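# Slide the gray box into the shelf rails

## Task

Insert the gray box into the shelf so that each of its two side plates runs in its own rail and its back face sits flush against the shelf's back wall. The box must end up upright and level, and it must stay put by itself with nothing from the robot holding it. Once that holds, release the box and pull the grippers away from it.

## Robot and tools

ROBOT. There are two 7-joint Kinova Gen3 arms, left_arm and right_arm, and each one carries a Robotiq 2F-85 parallel gripper. Each gripper's fingers point along its own +z axis and close along its own y axis. The reported end_effector_position is the spot midway between the pads when they are shut. Closed fingertips reach about 19 mm past that point, and open ones about 6 mm. While the fingers close, the tips move about 13 mm farther out, so keep that much margin above any surface.

FRAME. Everything is in one scene frame. The origin is on the tabletop midway between the arms. +z is up, +x points out over the table, and left_arm is the one on the +y side. 'Left' and 'right' are just names for the arms and say nothing about image sides. Bases: left_arm at (+0.008, +0.151, +0.215), right_arm at (+0.037, -0.407, +0.215), and both are slightly tilted. The mounting plates and the metal frame standing behind the arms are fixed obstacles. Reported hand positions can be off a little, more so at long reach.

ROW FORMAT. Each command row is one flat list of 18 numbers covering both arms, in this order: left x, y, z, qw, qx, qy, qz, left gripper position, left gripper speed, then the same nine for the right arm. x, y, z is an absolute target position for the gripper point, in metres, in the scene frame. The quaternion is an absolute target orientation with w first. Gripper position ranges from -1 to 1: +1 is fully open (85 mm), 0 is about 41 mm, the pads meet near -0.8, and -1 means close until blocked. Gripper speed also ranges from -1 to 1 and sets how fast the gap changes: about 20 mm/s at -1, 85 at 0 and 150 at +1. If an arm should stay still, repeat its last reported pose and its gripper numbers. A 0 in a gripper slot is a real command, not a placeholder. Keep sending the same quaternion to hold an orientation, because the reported one drifts.

execute_actions(actions). This takes a list of actions. Each action is a list of up to 15 rows, and each row runs for one 1/30 s step. If an action has fewer rows, its last row is held for the remaining steps, so one action lasts 0.5 s. An empty list just returns the current state and images. An action is refused for both arms if any target is more than 0.6 m from that gripper's current position along any of that gripper's axes. If the first action fails that check, or any action is malformed, nothing in the call runs. On every step the commanded pose is clipped to within 70 mm and 16 degrees of the measured pose, and position takes priority over orientation. Far targets therefore need several actions.

move(target, speed, blocking). target is a single 18-number row of absolute poses. Both grippers follow straight lines, and the paths end together after 0.5 to 10 s. speed is the path top speed in m/s, from 0.002 to 0.5 with a default of 0.25; turning is capped at twice that value in rad/s. Gripper numbers take effect at the start. The path does not avoid obstacles or the other arm. A faster move, or a target set farther past a contact, hits and presses harder. The result adds a 'move:' line giving the ending (done, off_target, moving, held, fault) and any limits (paced = pose was clipped; held = a check blocked some steps, after which the arm may lurch). It also gives each gripper's distance to its target. With blocking=false the result comes back after 0.5 s. Until you see the move end, use wait(0) or stop before sending anything else.

wait(seconds), 0 to 10: each arm holds its last command while the scene runs. A running move continues during it. stop(): brakes the current move, and it needs some room to do so. zoom_image(camera, region): region is [x0, y0, x1, y1] in pixels, at most 504x504, on cam_head_left, cam_head_right, cam_high, cam_low, cam_left_wrist or cam_right_wrist. Each image is 896x504. read_manual returns licence text only. finished_scene(scene) ends the scene and grades it; do this only after releasing the box and withdrawing.

RESULTS. The state line gives each gripper's position and quaternion. position_measured_pct is roughly 50 - 50*position, so 0 means fully open. If the fingers stop below about 90, they are holding something or are blocked; around 90 or slightly above means the pads closed on nothing or on something very thin. 'Hand target' is the pose the controller is currently driving toward. 'pose unreachable' means the clearance check changed or blocked that arm's command. 'too close' counts a plate and its half of the frame as part of the arm.

GRIPPING. For a firm grip, send position -1 and keep sending it; the force is about 190 to 235 N per pad. For a softer grip, open first and then close to just below the object's width. To release, send a width larger than the object. Fingers re-close on their own if the object slips away. Brief external tugs on a held part or pushes on loose objects can happen.

AVOID. Do not let anything fall off the table. Do not let the arms collide or press on each other. Avoid hard impacts and strong pushes against the shelf. If a joint reaches its torque limit (46.9 N m on the big joints, 29.5 on the wrist joints, held load included), that arm stops for 10 s. Holding loads heats the motors: a MOTOR HOT warning appears at 60 °C, and at 75 °C the arm sinks and an OVER-TEMPERATURE FAULT is reported. Slow, smooth, short motions are better.

Each tool is called after "Call:" as name([rows], argument=value, ...), one row to a line, values as JSON.

## Session

Call:
execute_actions(actions=[])

Scene clock: 0.00 s.
left_arm: end_effector_position=(+0.4587, -0.2015, +0.1834) position_measured_pct=0.0 end_effector_quat_wxyz=(-0.197, +0.871, -0.437, +0.108) | right_arm: end_effector_position=(+0.3007, -0.5072, +0.2255) position_measured_pct=0.0 end_effector_quat_wxyz=(+0.131, +0.966, -0.184, -0.124)
Joint positions: left_arm=[ 1.353  1.551 -1.197  1.288  0.745  0.941  4.29 ] | right_arm=[ 0.169  0.706 -0.554  2.207  0.882  0.971  3.243]
Joint velocities: left_arm=[0.    0.    0.    0.001 0.    0.    0.001] | right_arm=[-0.     0.    -0.    -0.001  0.    -0.     0.   ]
Hand target (left_arm): +0.459, -0.202, +0.183; -0.197, +0.871, -0.437, +0.108
Hand target (right_arm): +0.301, -0.507, +0.225; +0.131, +0.966, -0.184, -0.124

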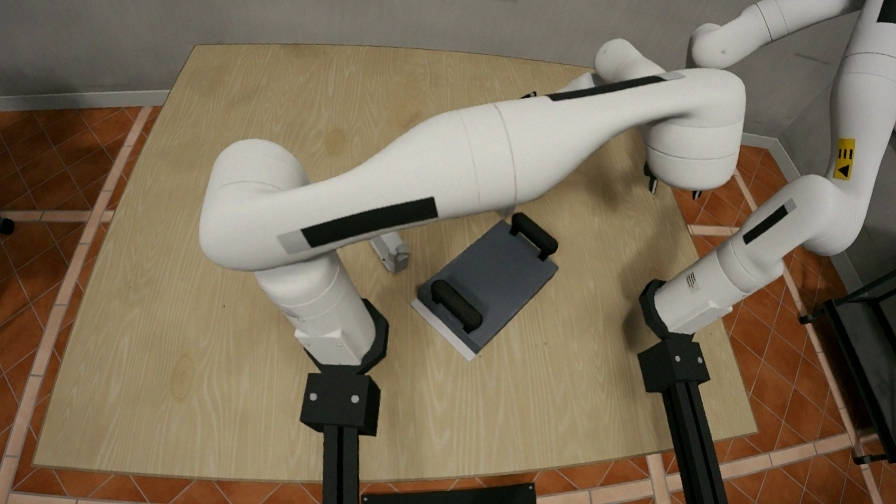

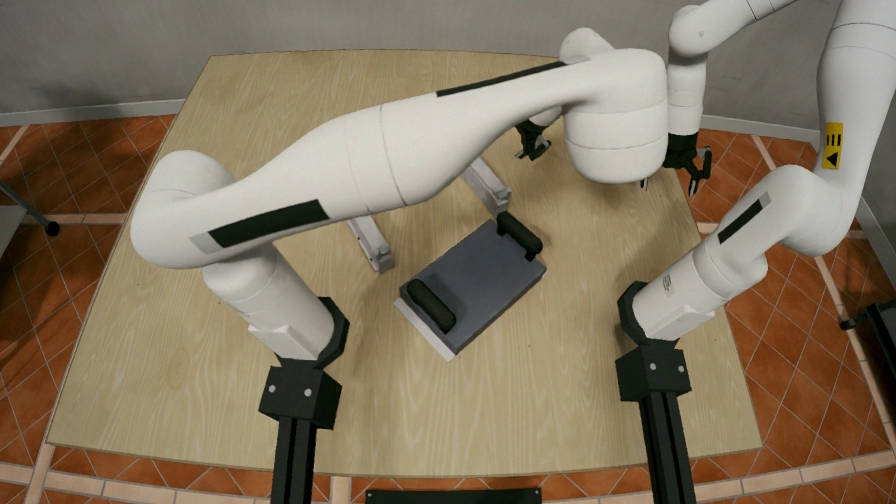

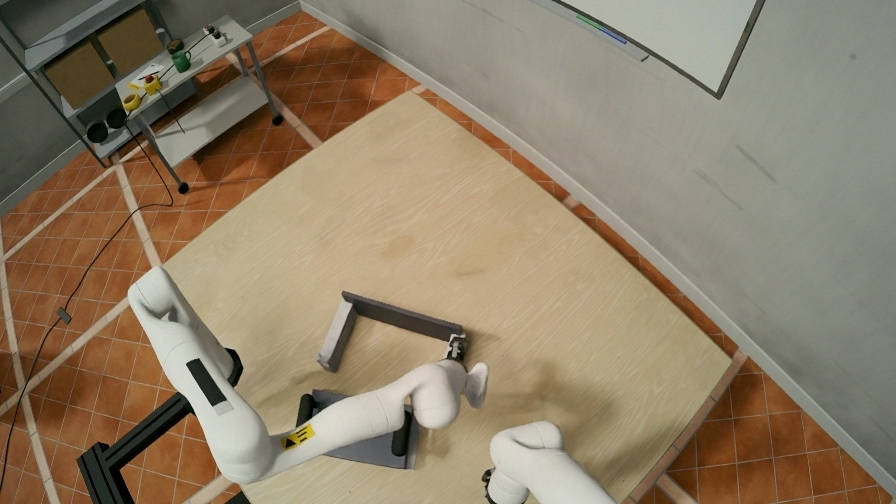

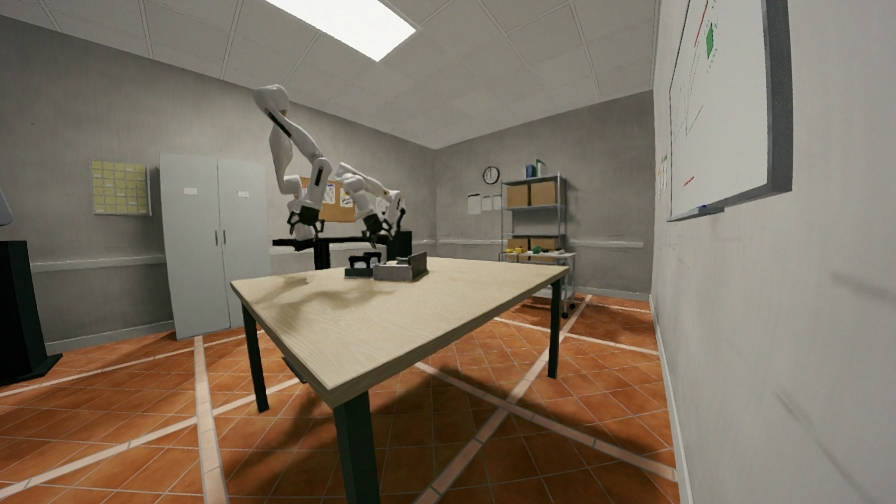

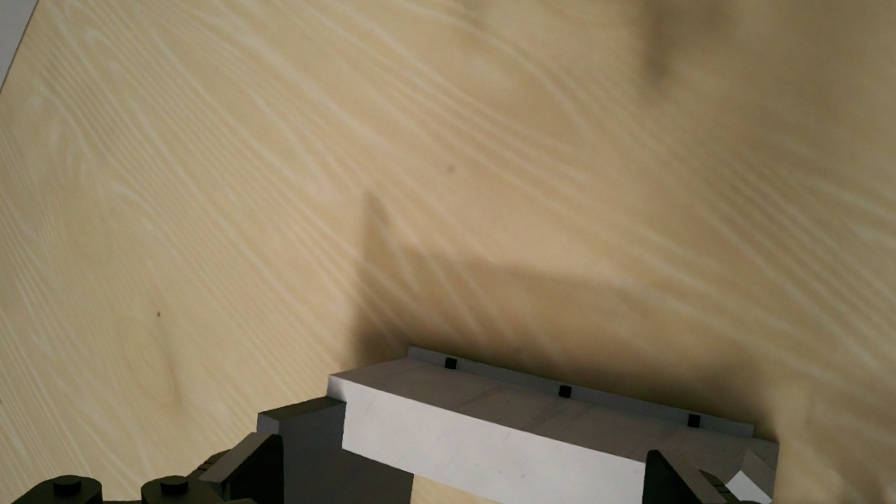

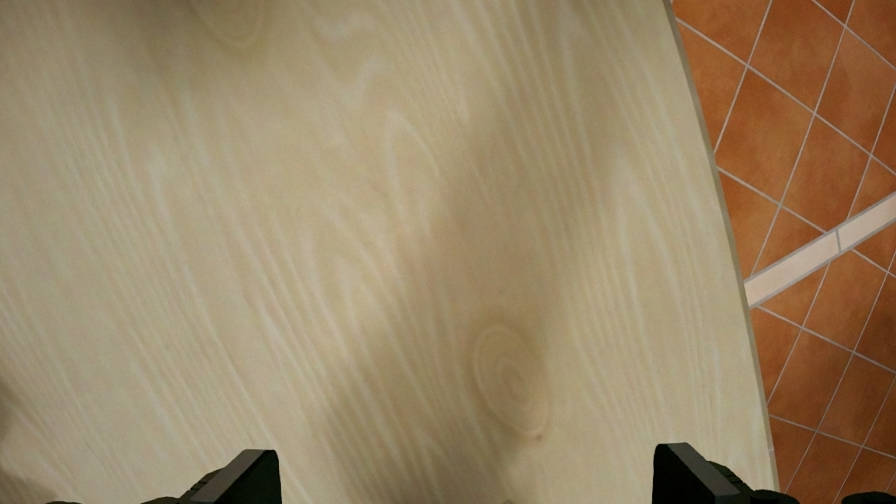

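Move the left arm clear to see.

Call:
move(target=[0.35,0.35,0.3,0,0.92,-0.38,0,1,0,0.3007,-0.5072,0.2255,0.131,0.966,-0.184,-0.124,1,0], speed=0.35)

Call:
zoom_image(camera="cam_head_left", region=[280,80,620,380])

Call:
zoom_image(camera="cam_high", region=[260,270,520,500])

Call:
zoom_image(camera="cam_low", region=[330,235,450,295])

Scene clock: 2.47 s.
left_arm: end_effector_position=(+0.3539, +0.3489, +0.3016) position_measured_pct=0.0 end_effector_quat_wxyz=(-0.000, +0.924, -0.383, +0.002) | right_arm: end_effector_position=(+0.3007, -0.5072, +0.2255) position_measured_pct=0.0 end_effector_quat_wxyz=(+0.131, +0.966, -0.184, -0.124)
Joint positions: left_arm=[ 0.462  0.587 -1.346  2.109  0.678  0.763  2.785] | right_arm=[ 0.168  0.706 -0.554  2.208  0.883  0.971  3.243]
Joint velocities: left_arm=[-0.015 -0.003 -0.    -0.004  0.     0.009 -0.002] | right_arm=[-0.    -0.002 -0.    -0.    -0.     0.    -0.   ]
Hand target (left_arm): +0.354, +0.349, +0.302; -0.000, +0.924, -0.382, +0.002
Hand target (right_arm): +0.301, -0.507, +0.225; +0.131, +0.966, -0.184, -0.124
Off the commanded pose (left_arm): 0.004 m, 0 deg.
Off the commanded pose (right_arm): 0.000 m, 0 deg.
move: off_target (left_arm); limits=paced
camera_calibration (this result's frames):
cam_left_wrist: T_world_to_cam=[[-0.685763, -0.727389, -0.0251808, 0.507124], [-0.727801, 0.68561, 0.0156358, 0.0695374], [0.00589086, 0.0290491, -0.999561, 0.443611], [0, 0, 0, 1]] pos_world=[0.395763, 0.308315, 0.455099]
cam_right_wrist: T_world_to_cam=[[-0.335821, -0.896307, 0.289583, -0.414874], [-0.887814, 0.403901, 0.220569, 0.473377], [-0.31466, -0.183024, -0.931392, 0.358973], [0, 0, 0, 1]] pos_world=[0.393902, -0.497351, 0.350072]

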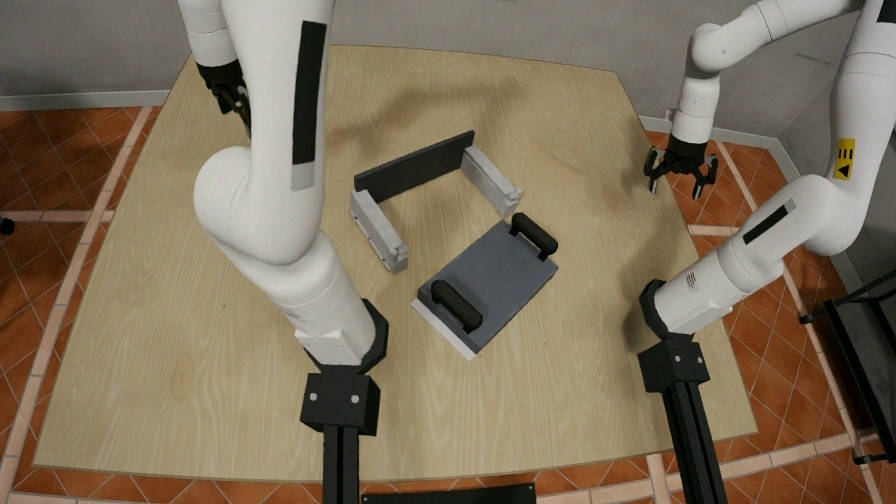

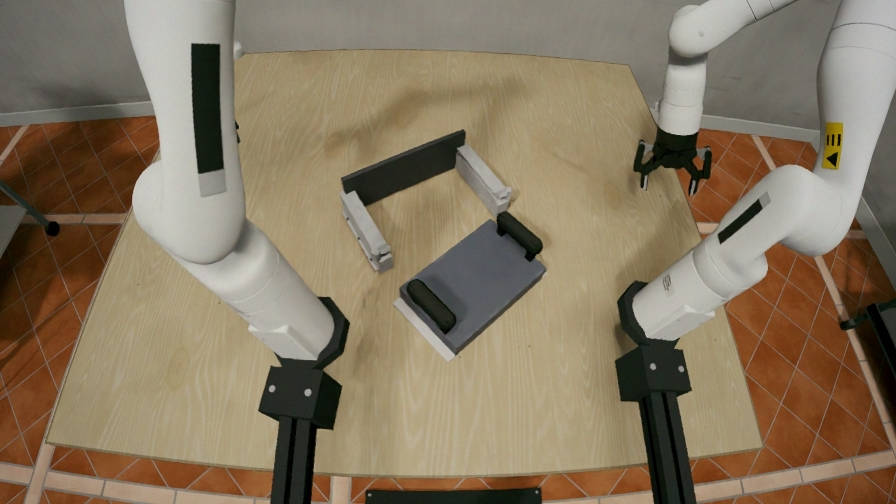

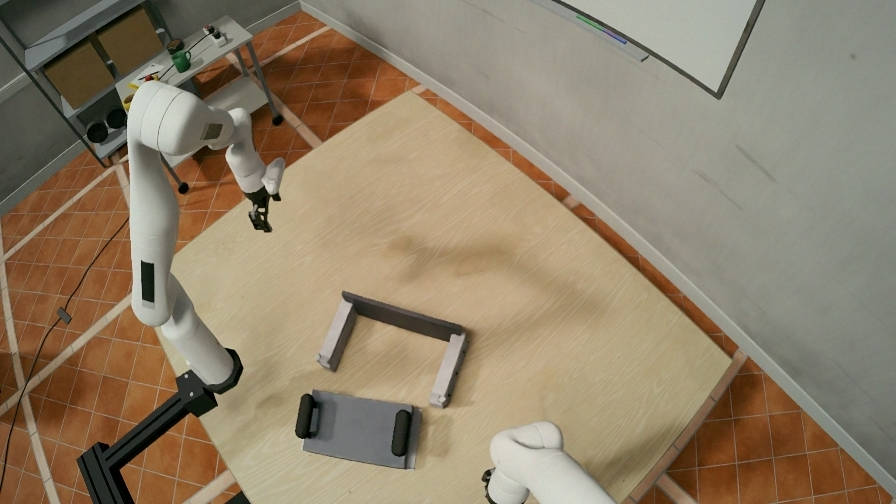

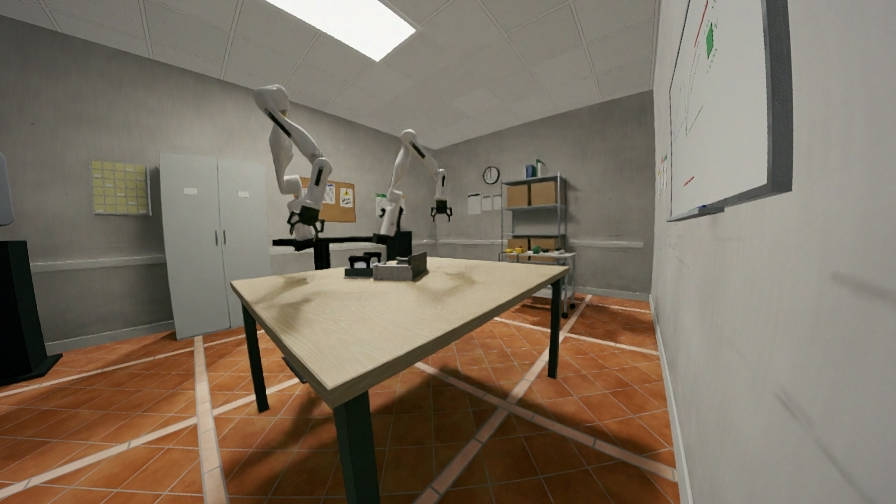

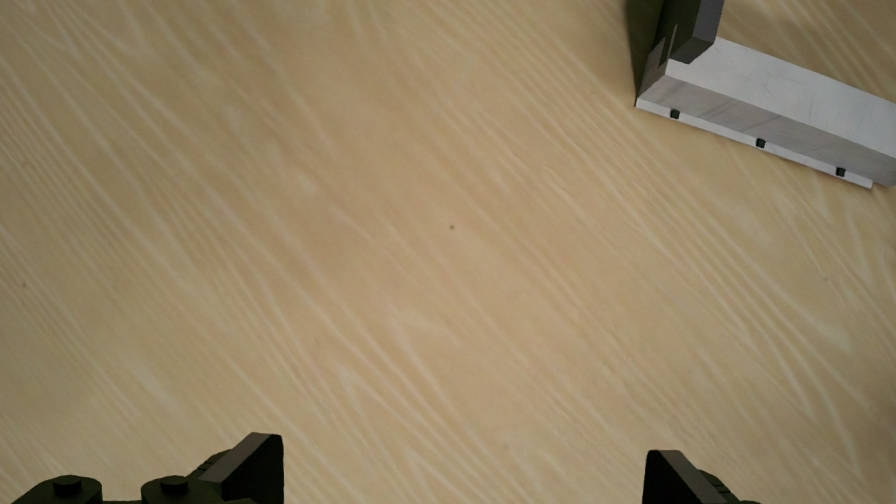

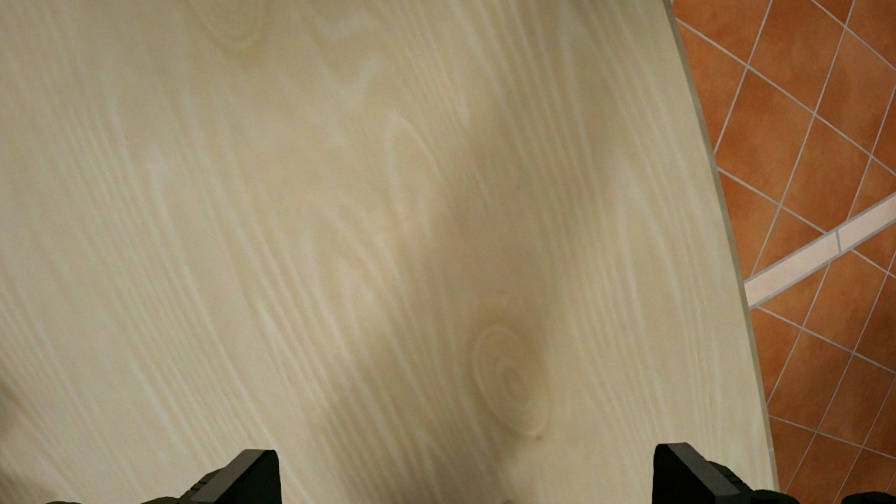

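Region (280, 80, 620, 380) of cam_head_left's 896x504 image, scaled by 1.482, with more detail than that image has; it fills the top 445 rows of this view, and the rest is white.

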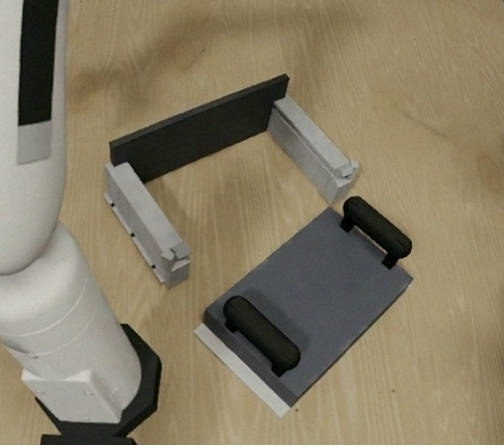

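Region (260, 270, 520, 500) of cam_high's 896x504 image, scaled by 1.938, with more detail than that image has; it fills the top 446 rows of this view, and the rest is white.

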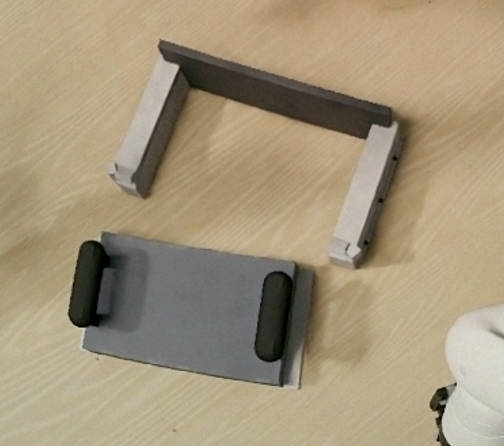

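Region (330, 235, 450, 295) of cam_low's 896x504 image, scaled by 4.200, with more detail than that image has.

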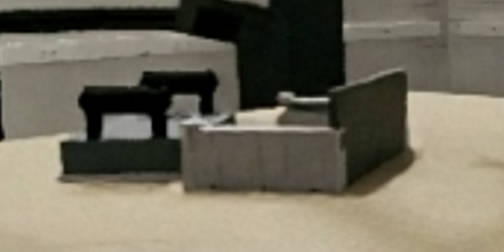

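Call:
move(target=[0.08,-0.08,0.26,0,0.937,0.35,0,0.5,0,0.23,-0.265,0.26,0,0.937,0.35,0,0.5,0])

Scene clock: 6.37 s.
left_arm: end_effector_position=(+0.0775, -0.0781, +0.2597) position_measured_pct=25.0 end_effector_quat_wxyz=(-0.001, +0.937, +0.351, -0.000) | right_arm: end_effector_position=(+0.2303, -0.2650, +0.2598) position_measured_pct=25.0 end_effector_quat_wxyz=(-0.000, +0.937, +0.350, +0.000)
Joint positions: left_arm=[ 2.114  1.255 -1.392  2.298  1.192  1.149  5.497] | right_arm=[-0.386  0.78  -0.908  2.375  1.104  0.847  3.274]
Joint velocities: left_arm=[ 0.006  0.007  0.003 -0.006 -0.006 -0.     0.012] | right_arm=[-0.002  0.    -0.     0.     0.     0.    -0.   ]
Hand target (left_arm): +0.077, -0.078, +0.260; -0.002, +0.937, +0.350, +0.000
Hand target (right_arm): +0.230, -0.265, +0.260; -0.000, +0.937, +0.350, +0.000
Off the commanded pose (left_arm): 0.003 m, 0 deg.
Off the commanded pose (right_arm): 0.000 m, 0 deg.
move: done
camera_calibration (this result's frames):
cam_left_wrist: T_world_to_cam=[[0.67916, -0.733531, -0.0259487, -0.100213], [-0.733315, -0.679627, 0.0188848, 0.0547318], [-0.0314881, 0.00620274, -0.999485, 0.41684], [0, 0, 0, 1]] pos_world=[0.121322, -0.0388978, 0.412991]
cam_right_wrist: T_world_to_cam=[[0.647394, -0.762062, -0.0119324, -0.343892], [-0.761408, -0.647373, 0.034141, 0.0462325], [-0.0337422, -0.0130172, -0.999346, 0.411113], [0, 0, 0, 1]] pos_world=[0.271707, -0.226786, 0.405162]

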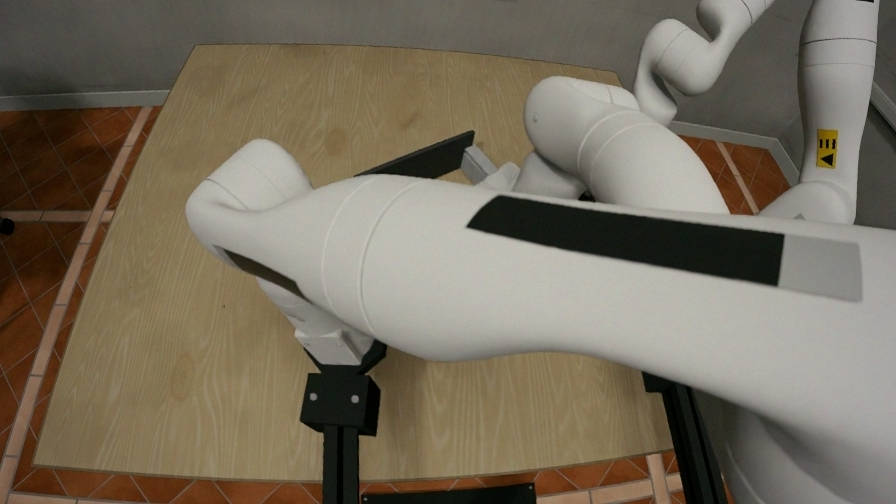

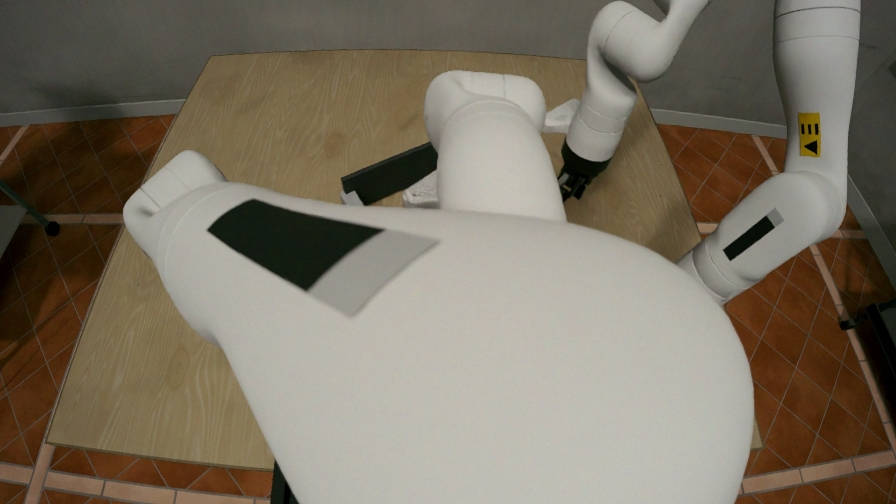

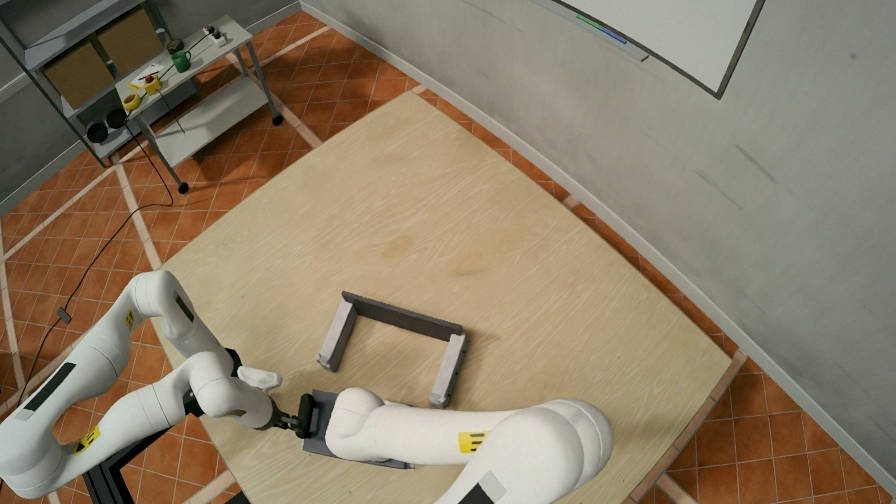

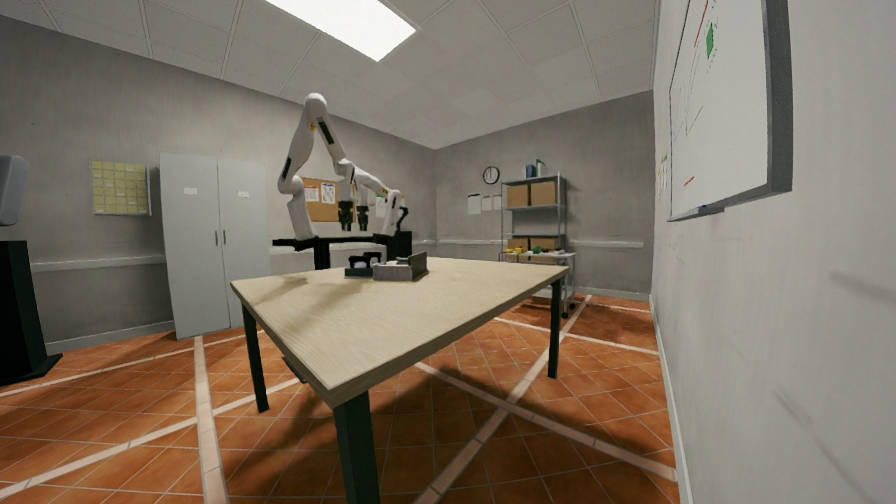

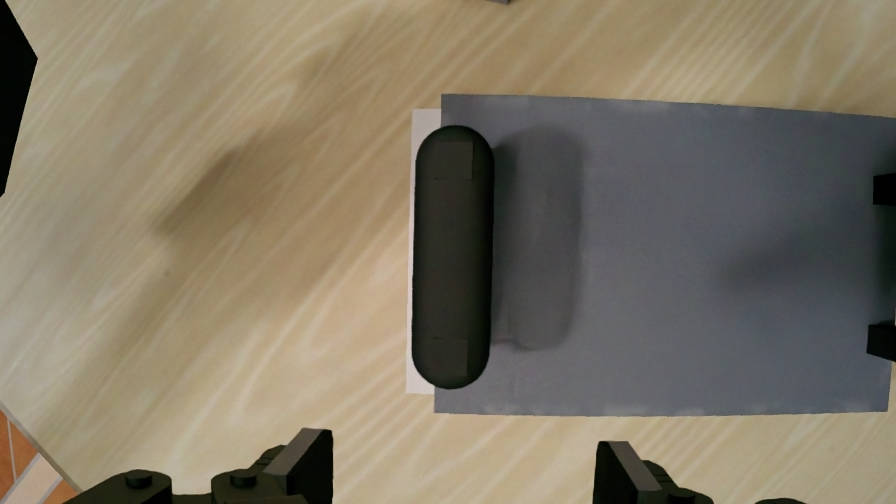

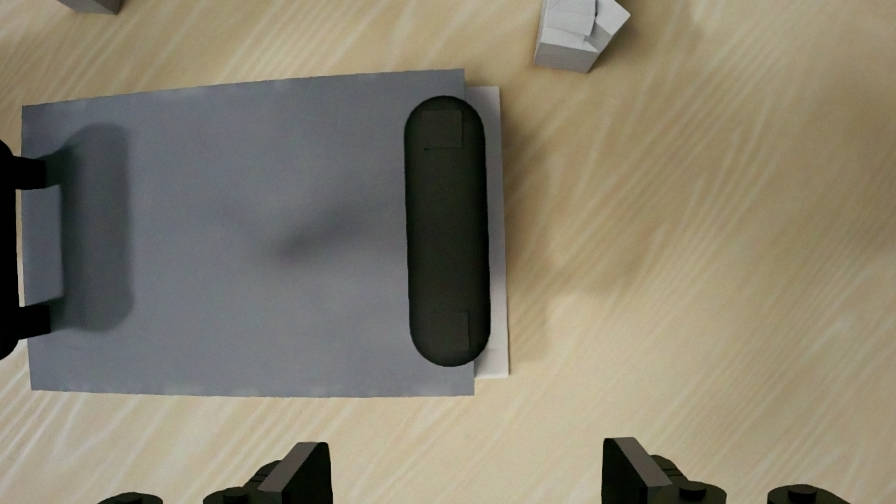

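Call:
move(target=[0.112,-0.04,0.14,0,0.937,0.35,0,0.6,0,0.269,-0.224,0.14,0,0.937,0.35,0,0.6,0], speed=0.15)

Call:
zoom_image(camera="cam_low", region=[330,215,450,295])

Scene clock: 7.87 s.
left_arm: end_effector_position=(+0.1120, -0.0400, +0.1401) position_measured_pct=19.8 end_effector_quat_wxyz=(+0.000, +0.937, +0.350, -0.000) | right_arm: end_effector_position=(+0.2697, -0.2243, +0.1400) position_measured_pct=19.8 end_effector_quat_wxyz=(+0.001, +0.937, +0.350, +0.001)
Joint positions: left_arm=[ 1.869  1.538 -1.152  2.421  1.691  1.095  5.012] | right_arm=[-0.44   1.133 -0.668  2.228  1.524  0.808  3.1  ]
Joint velocities: left_arm=[-0.005  0.005  0.002  0.     0.002 -0.    -0.003] | right_arm=[-0.001  0.004  0.001 -0.001  0.001 -0.001 -0.   ]
Hand target (left_arm): +0.112, -0.040, +0.140; +0.000, +0.937, +0.350, -0.000
Hand target (right_arm): +0.270, -0.224, +0.140; +0.001, +0.937, +0.350, +0.000
Off the commanded pose (left_arm): 0.000 m, 0 deg.
Off the commanded pose (right_arm): 0.001 m, 0 deg.
move: done
camera_calibration (this result's frames):
cam_left_wrist: T_world_to_cam=[[0.678374, -0.734353, -0.0231079, -0.0991053], [-0.73408, -0.67876, 0.0202901, 0.108094], [-0.0305848, 0.00319874, -0.999527, 0.297961], [0, 0, 0, 1]] pos_world=[0.155693, -0.000361695, 0.293336]
cam_right_wrist: T_world_to_cam=[[0.647887, -0.761667, -0.0102925, -0.340139], [-0.761056, -0.64782, 0.0334971, 0.106565], [-0.0321813, -0.0138691, -0.999386, 0.292604], [0, 0, 0, 1]] pos_world=[0.31089, -0.185979, 0.285354]

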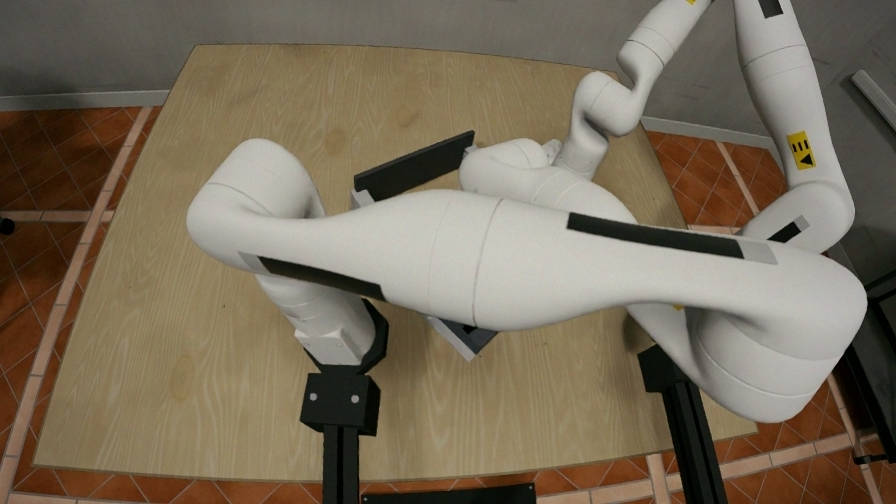

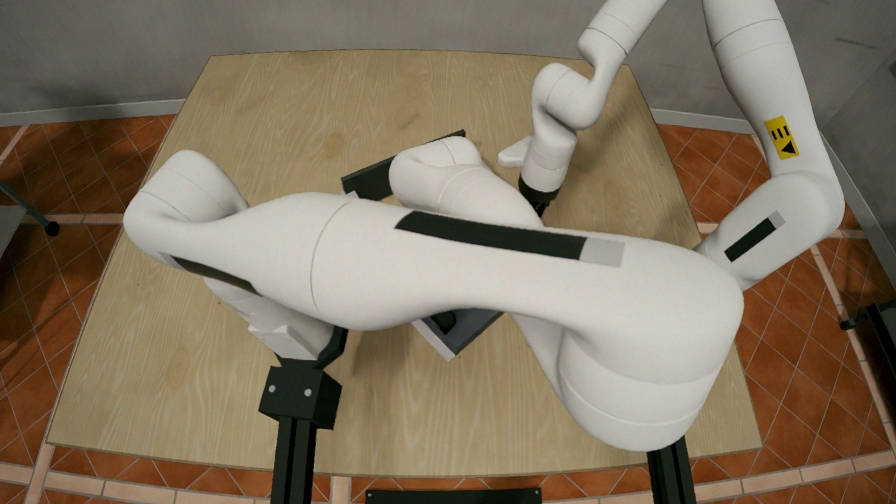

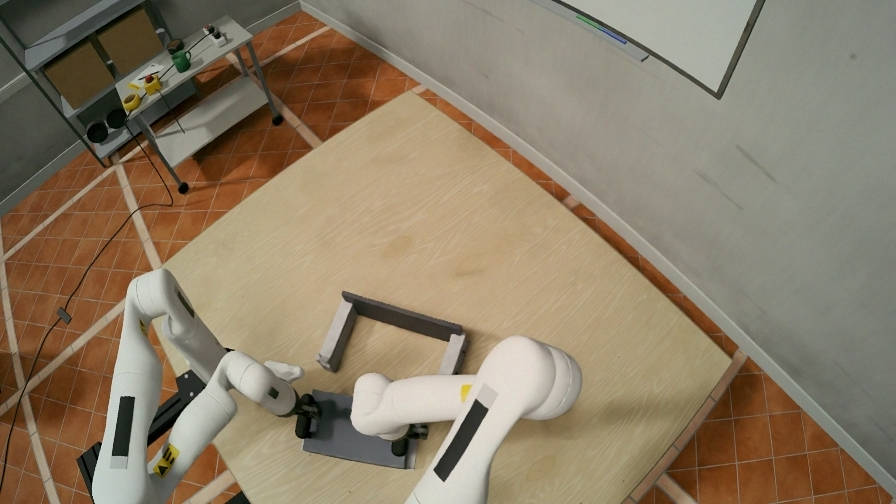

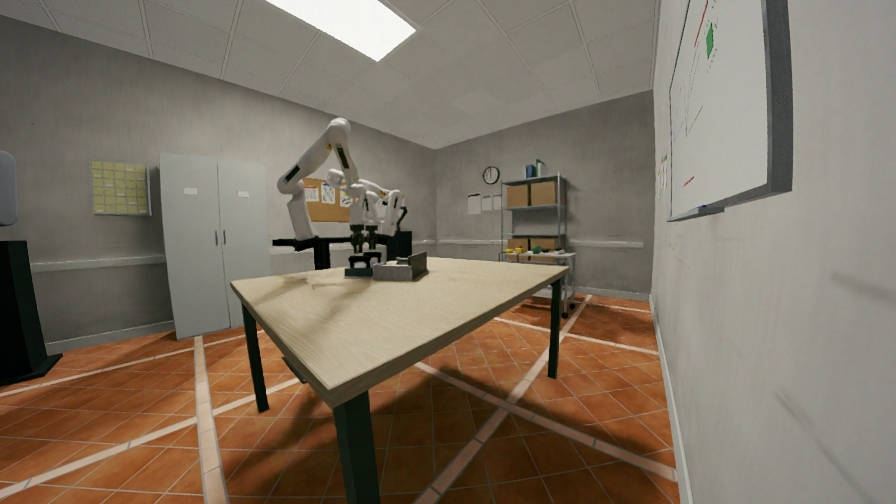

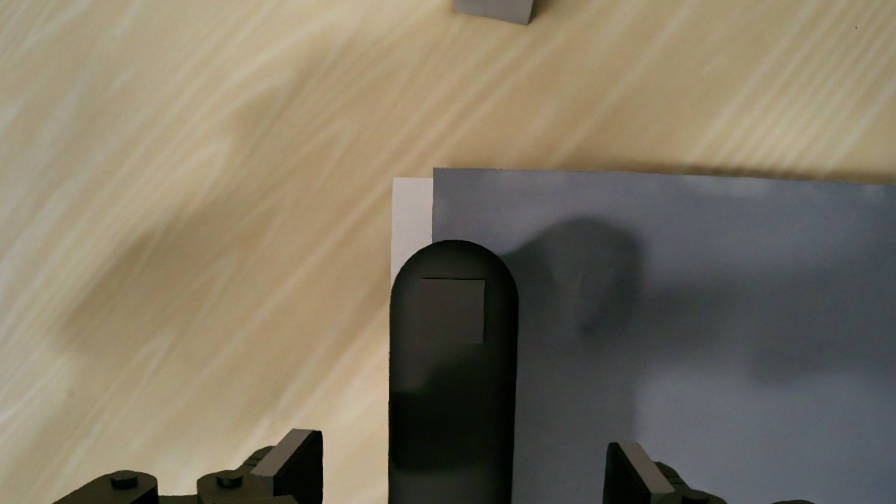

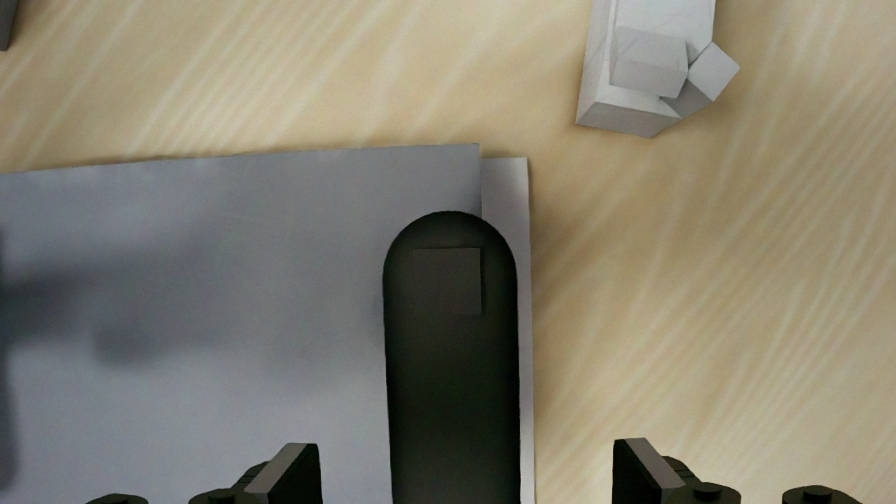

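Region (330, 215, 450, 295) of cam_low's 896x504 image, scaled by 4.200, with more detail than that image has.

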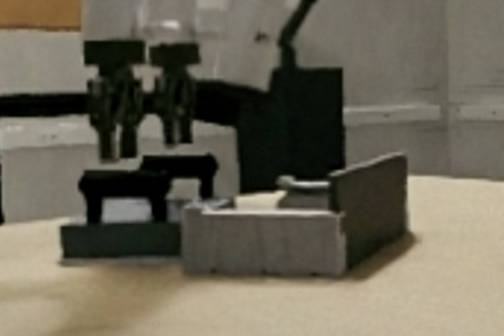

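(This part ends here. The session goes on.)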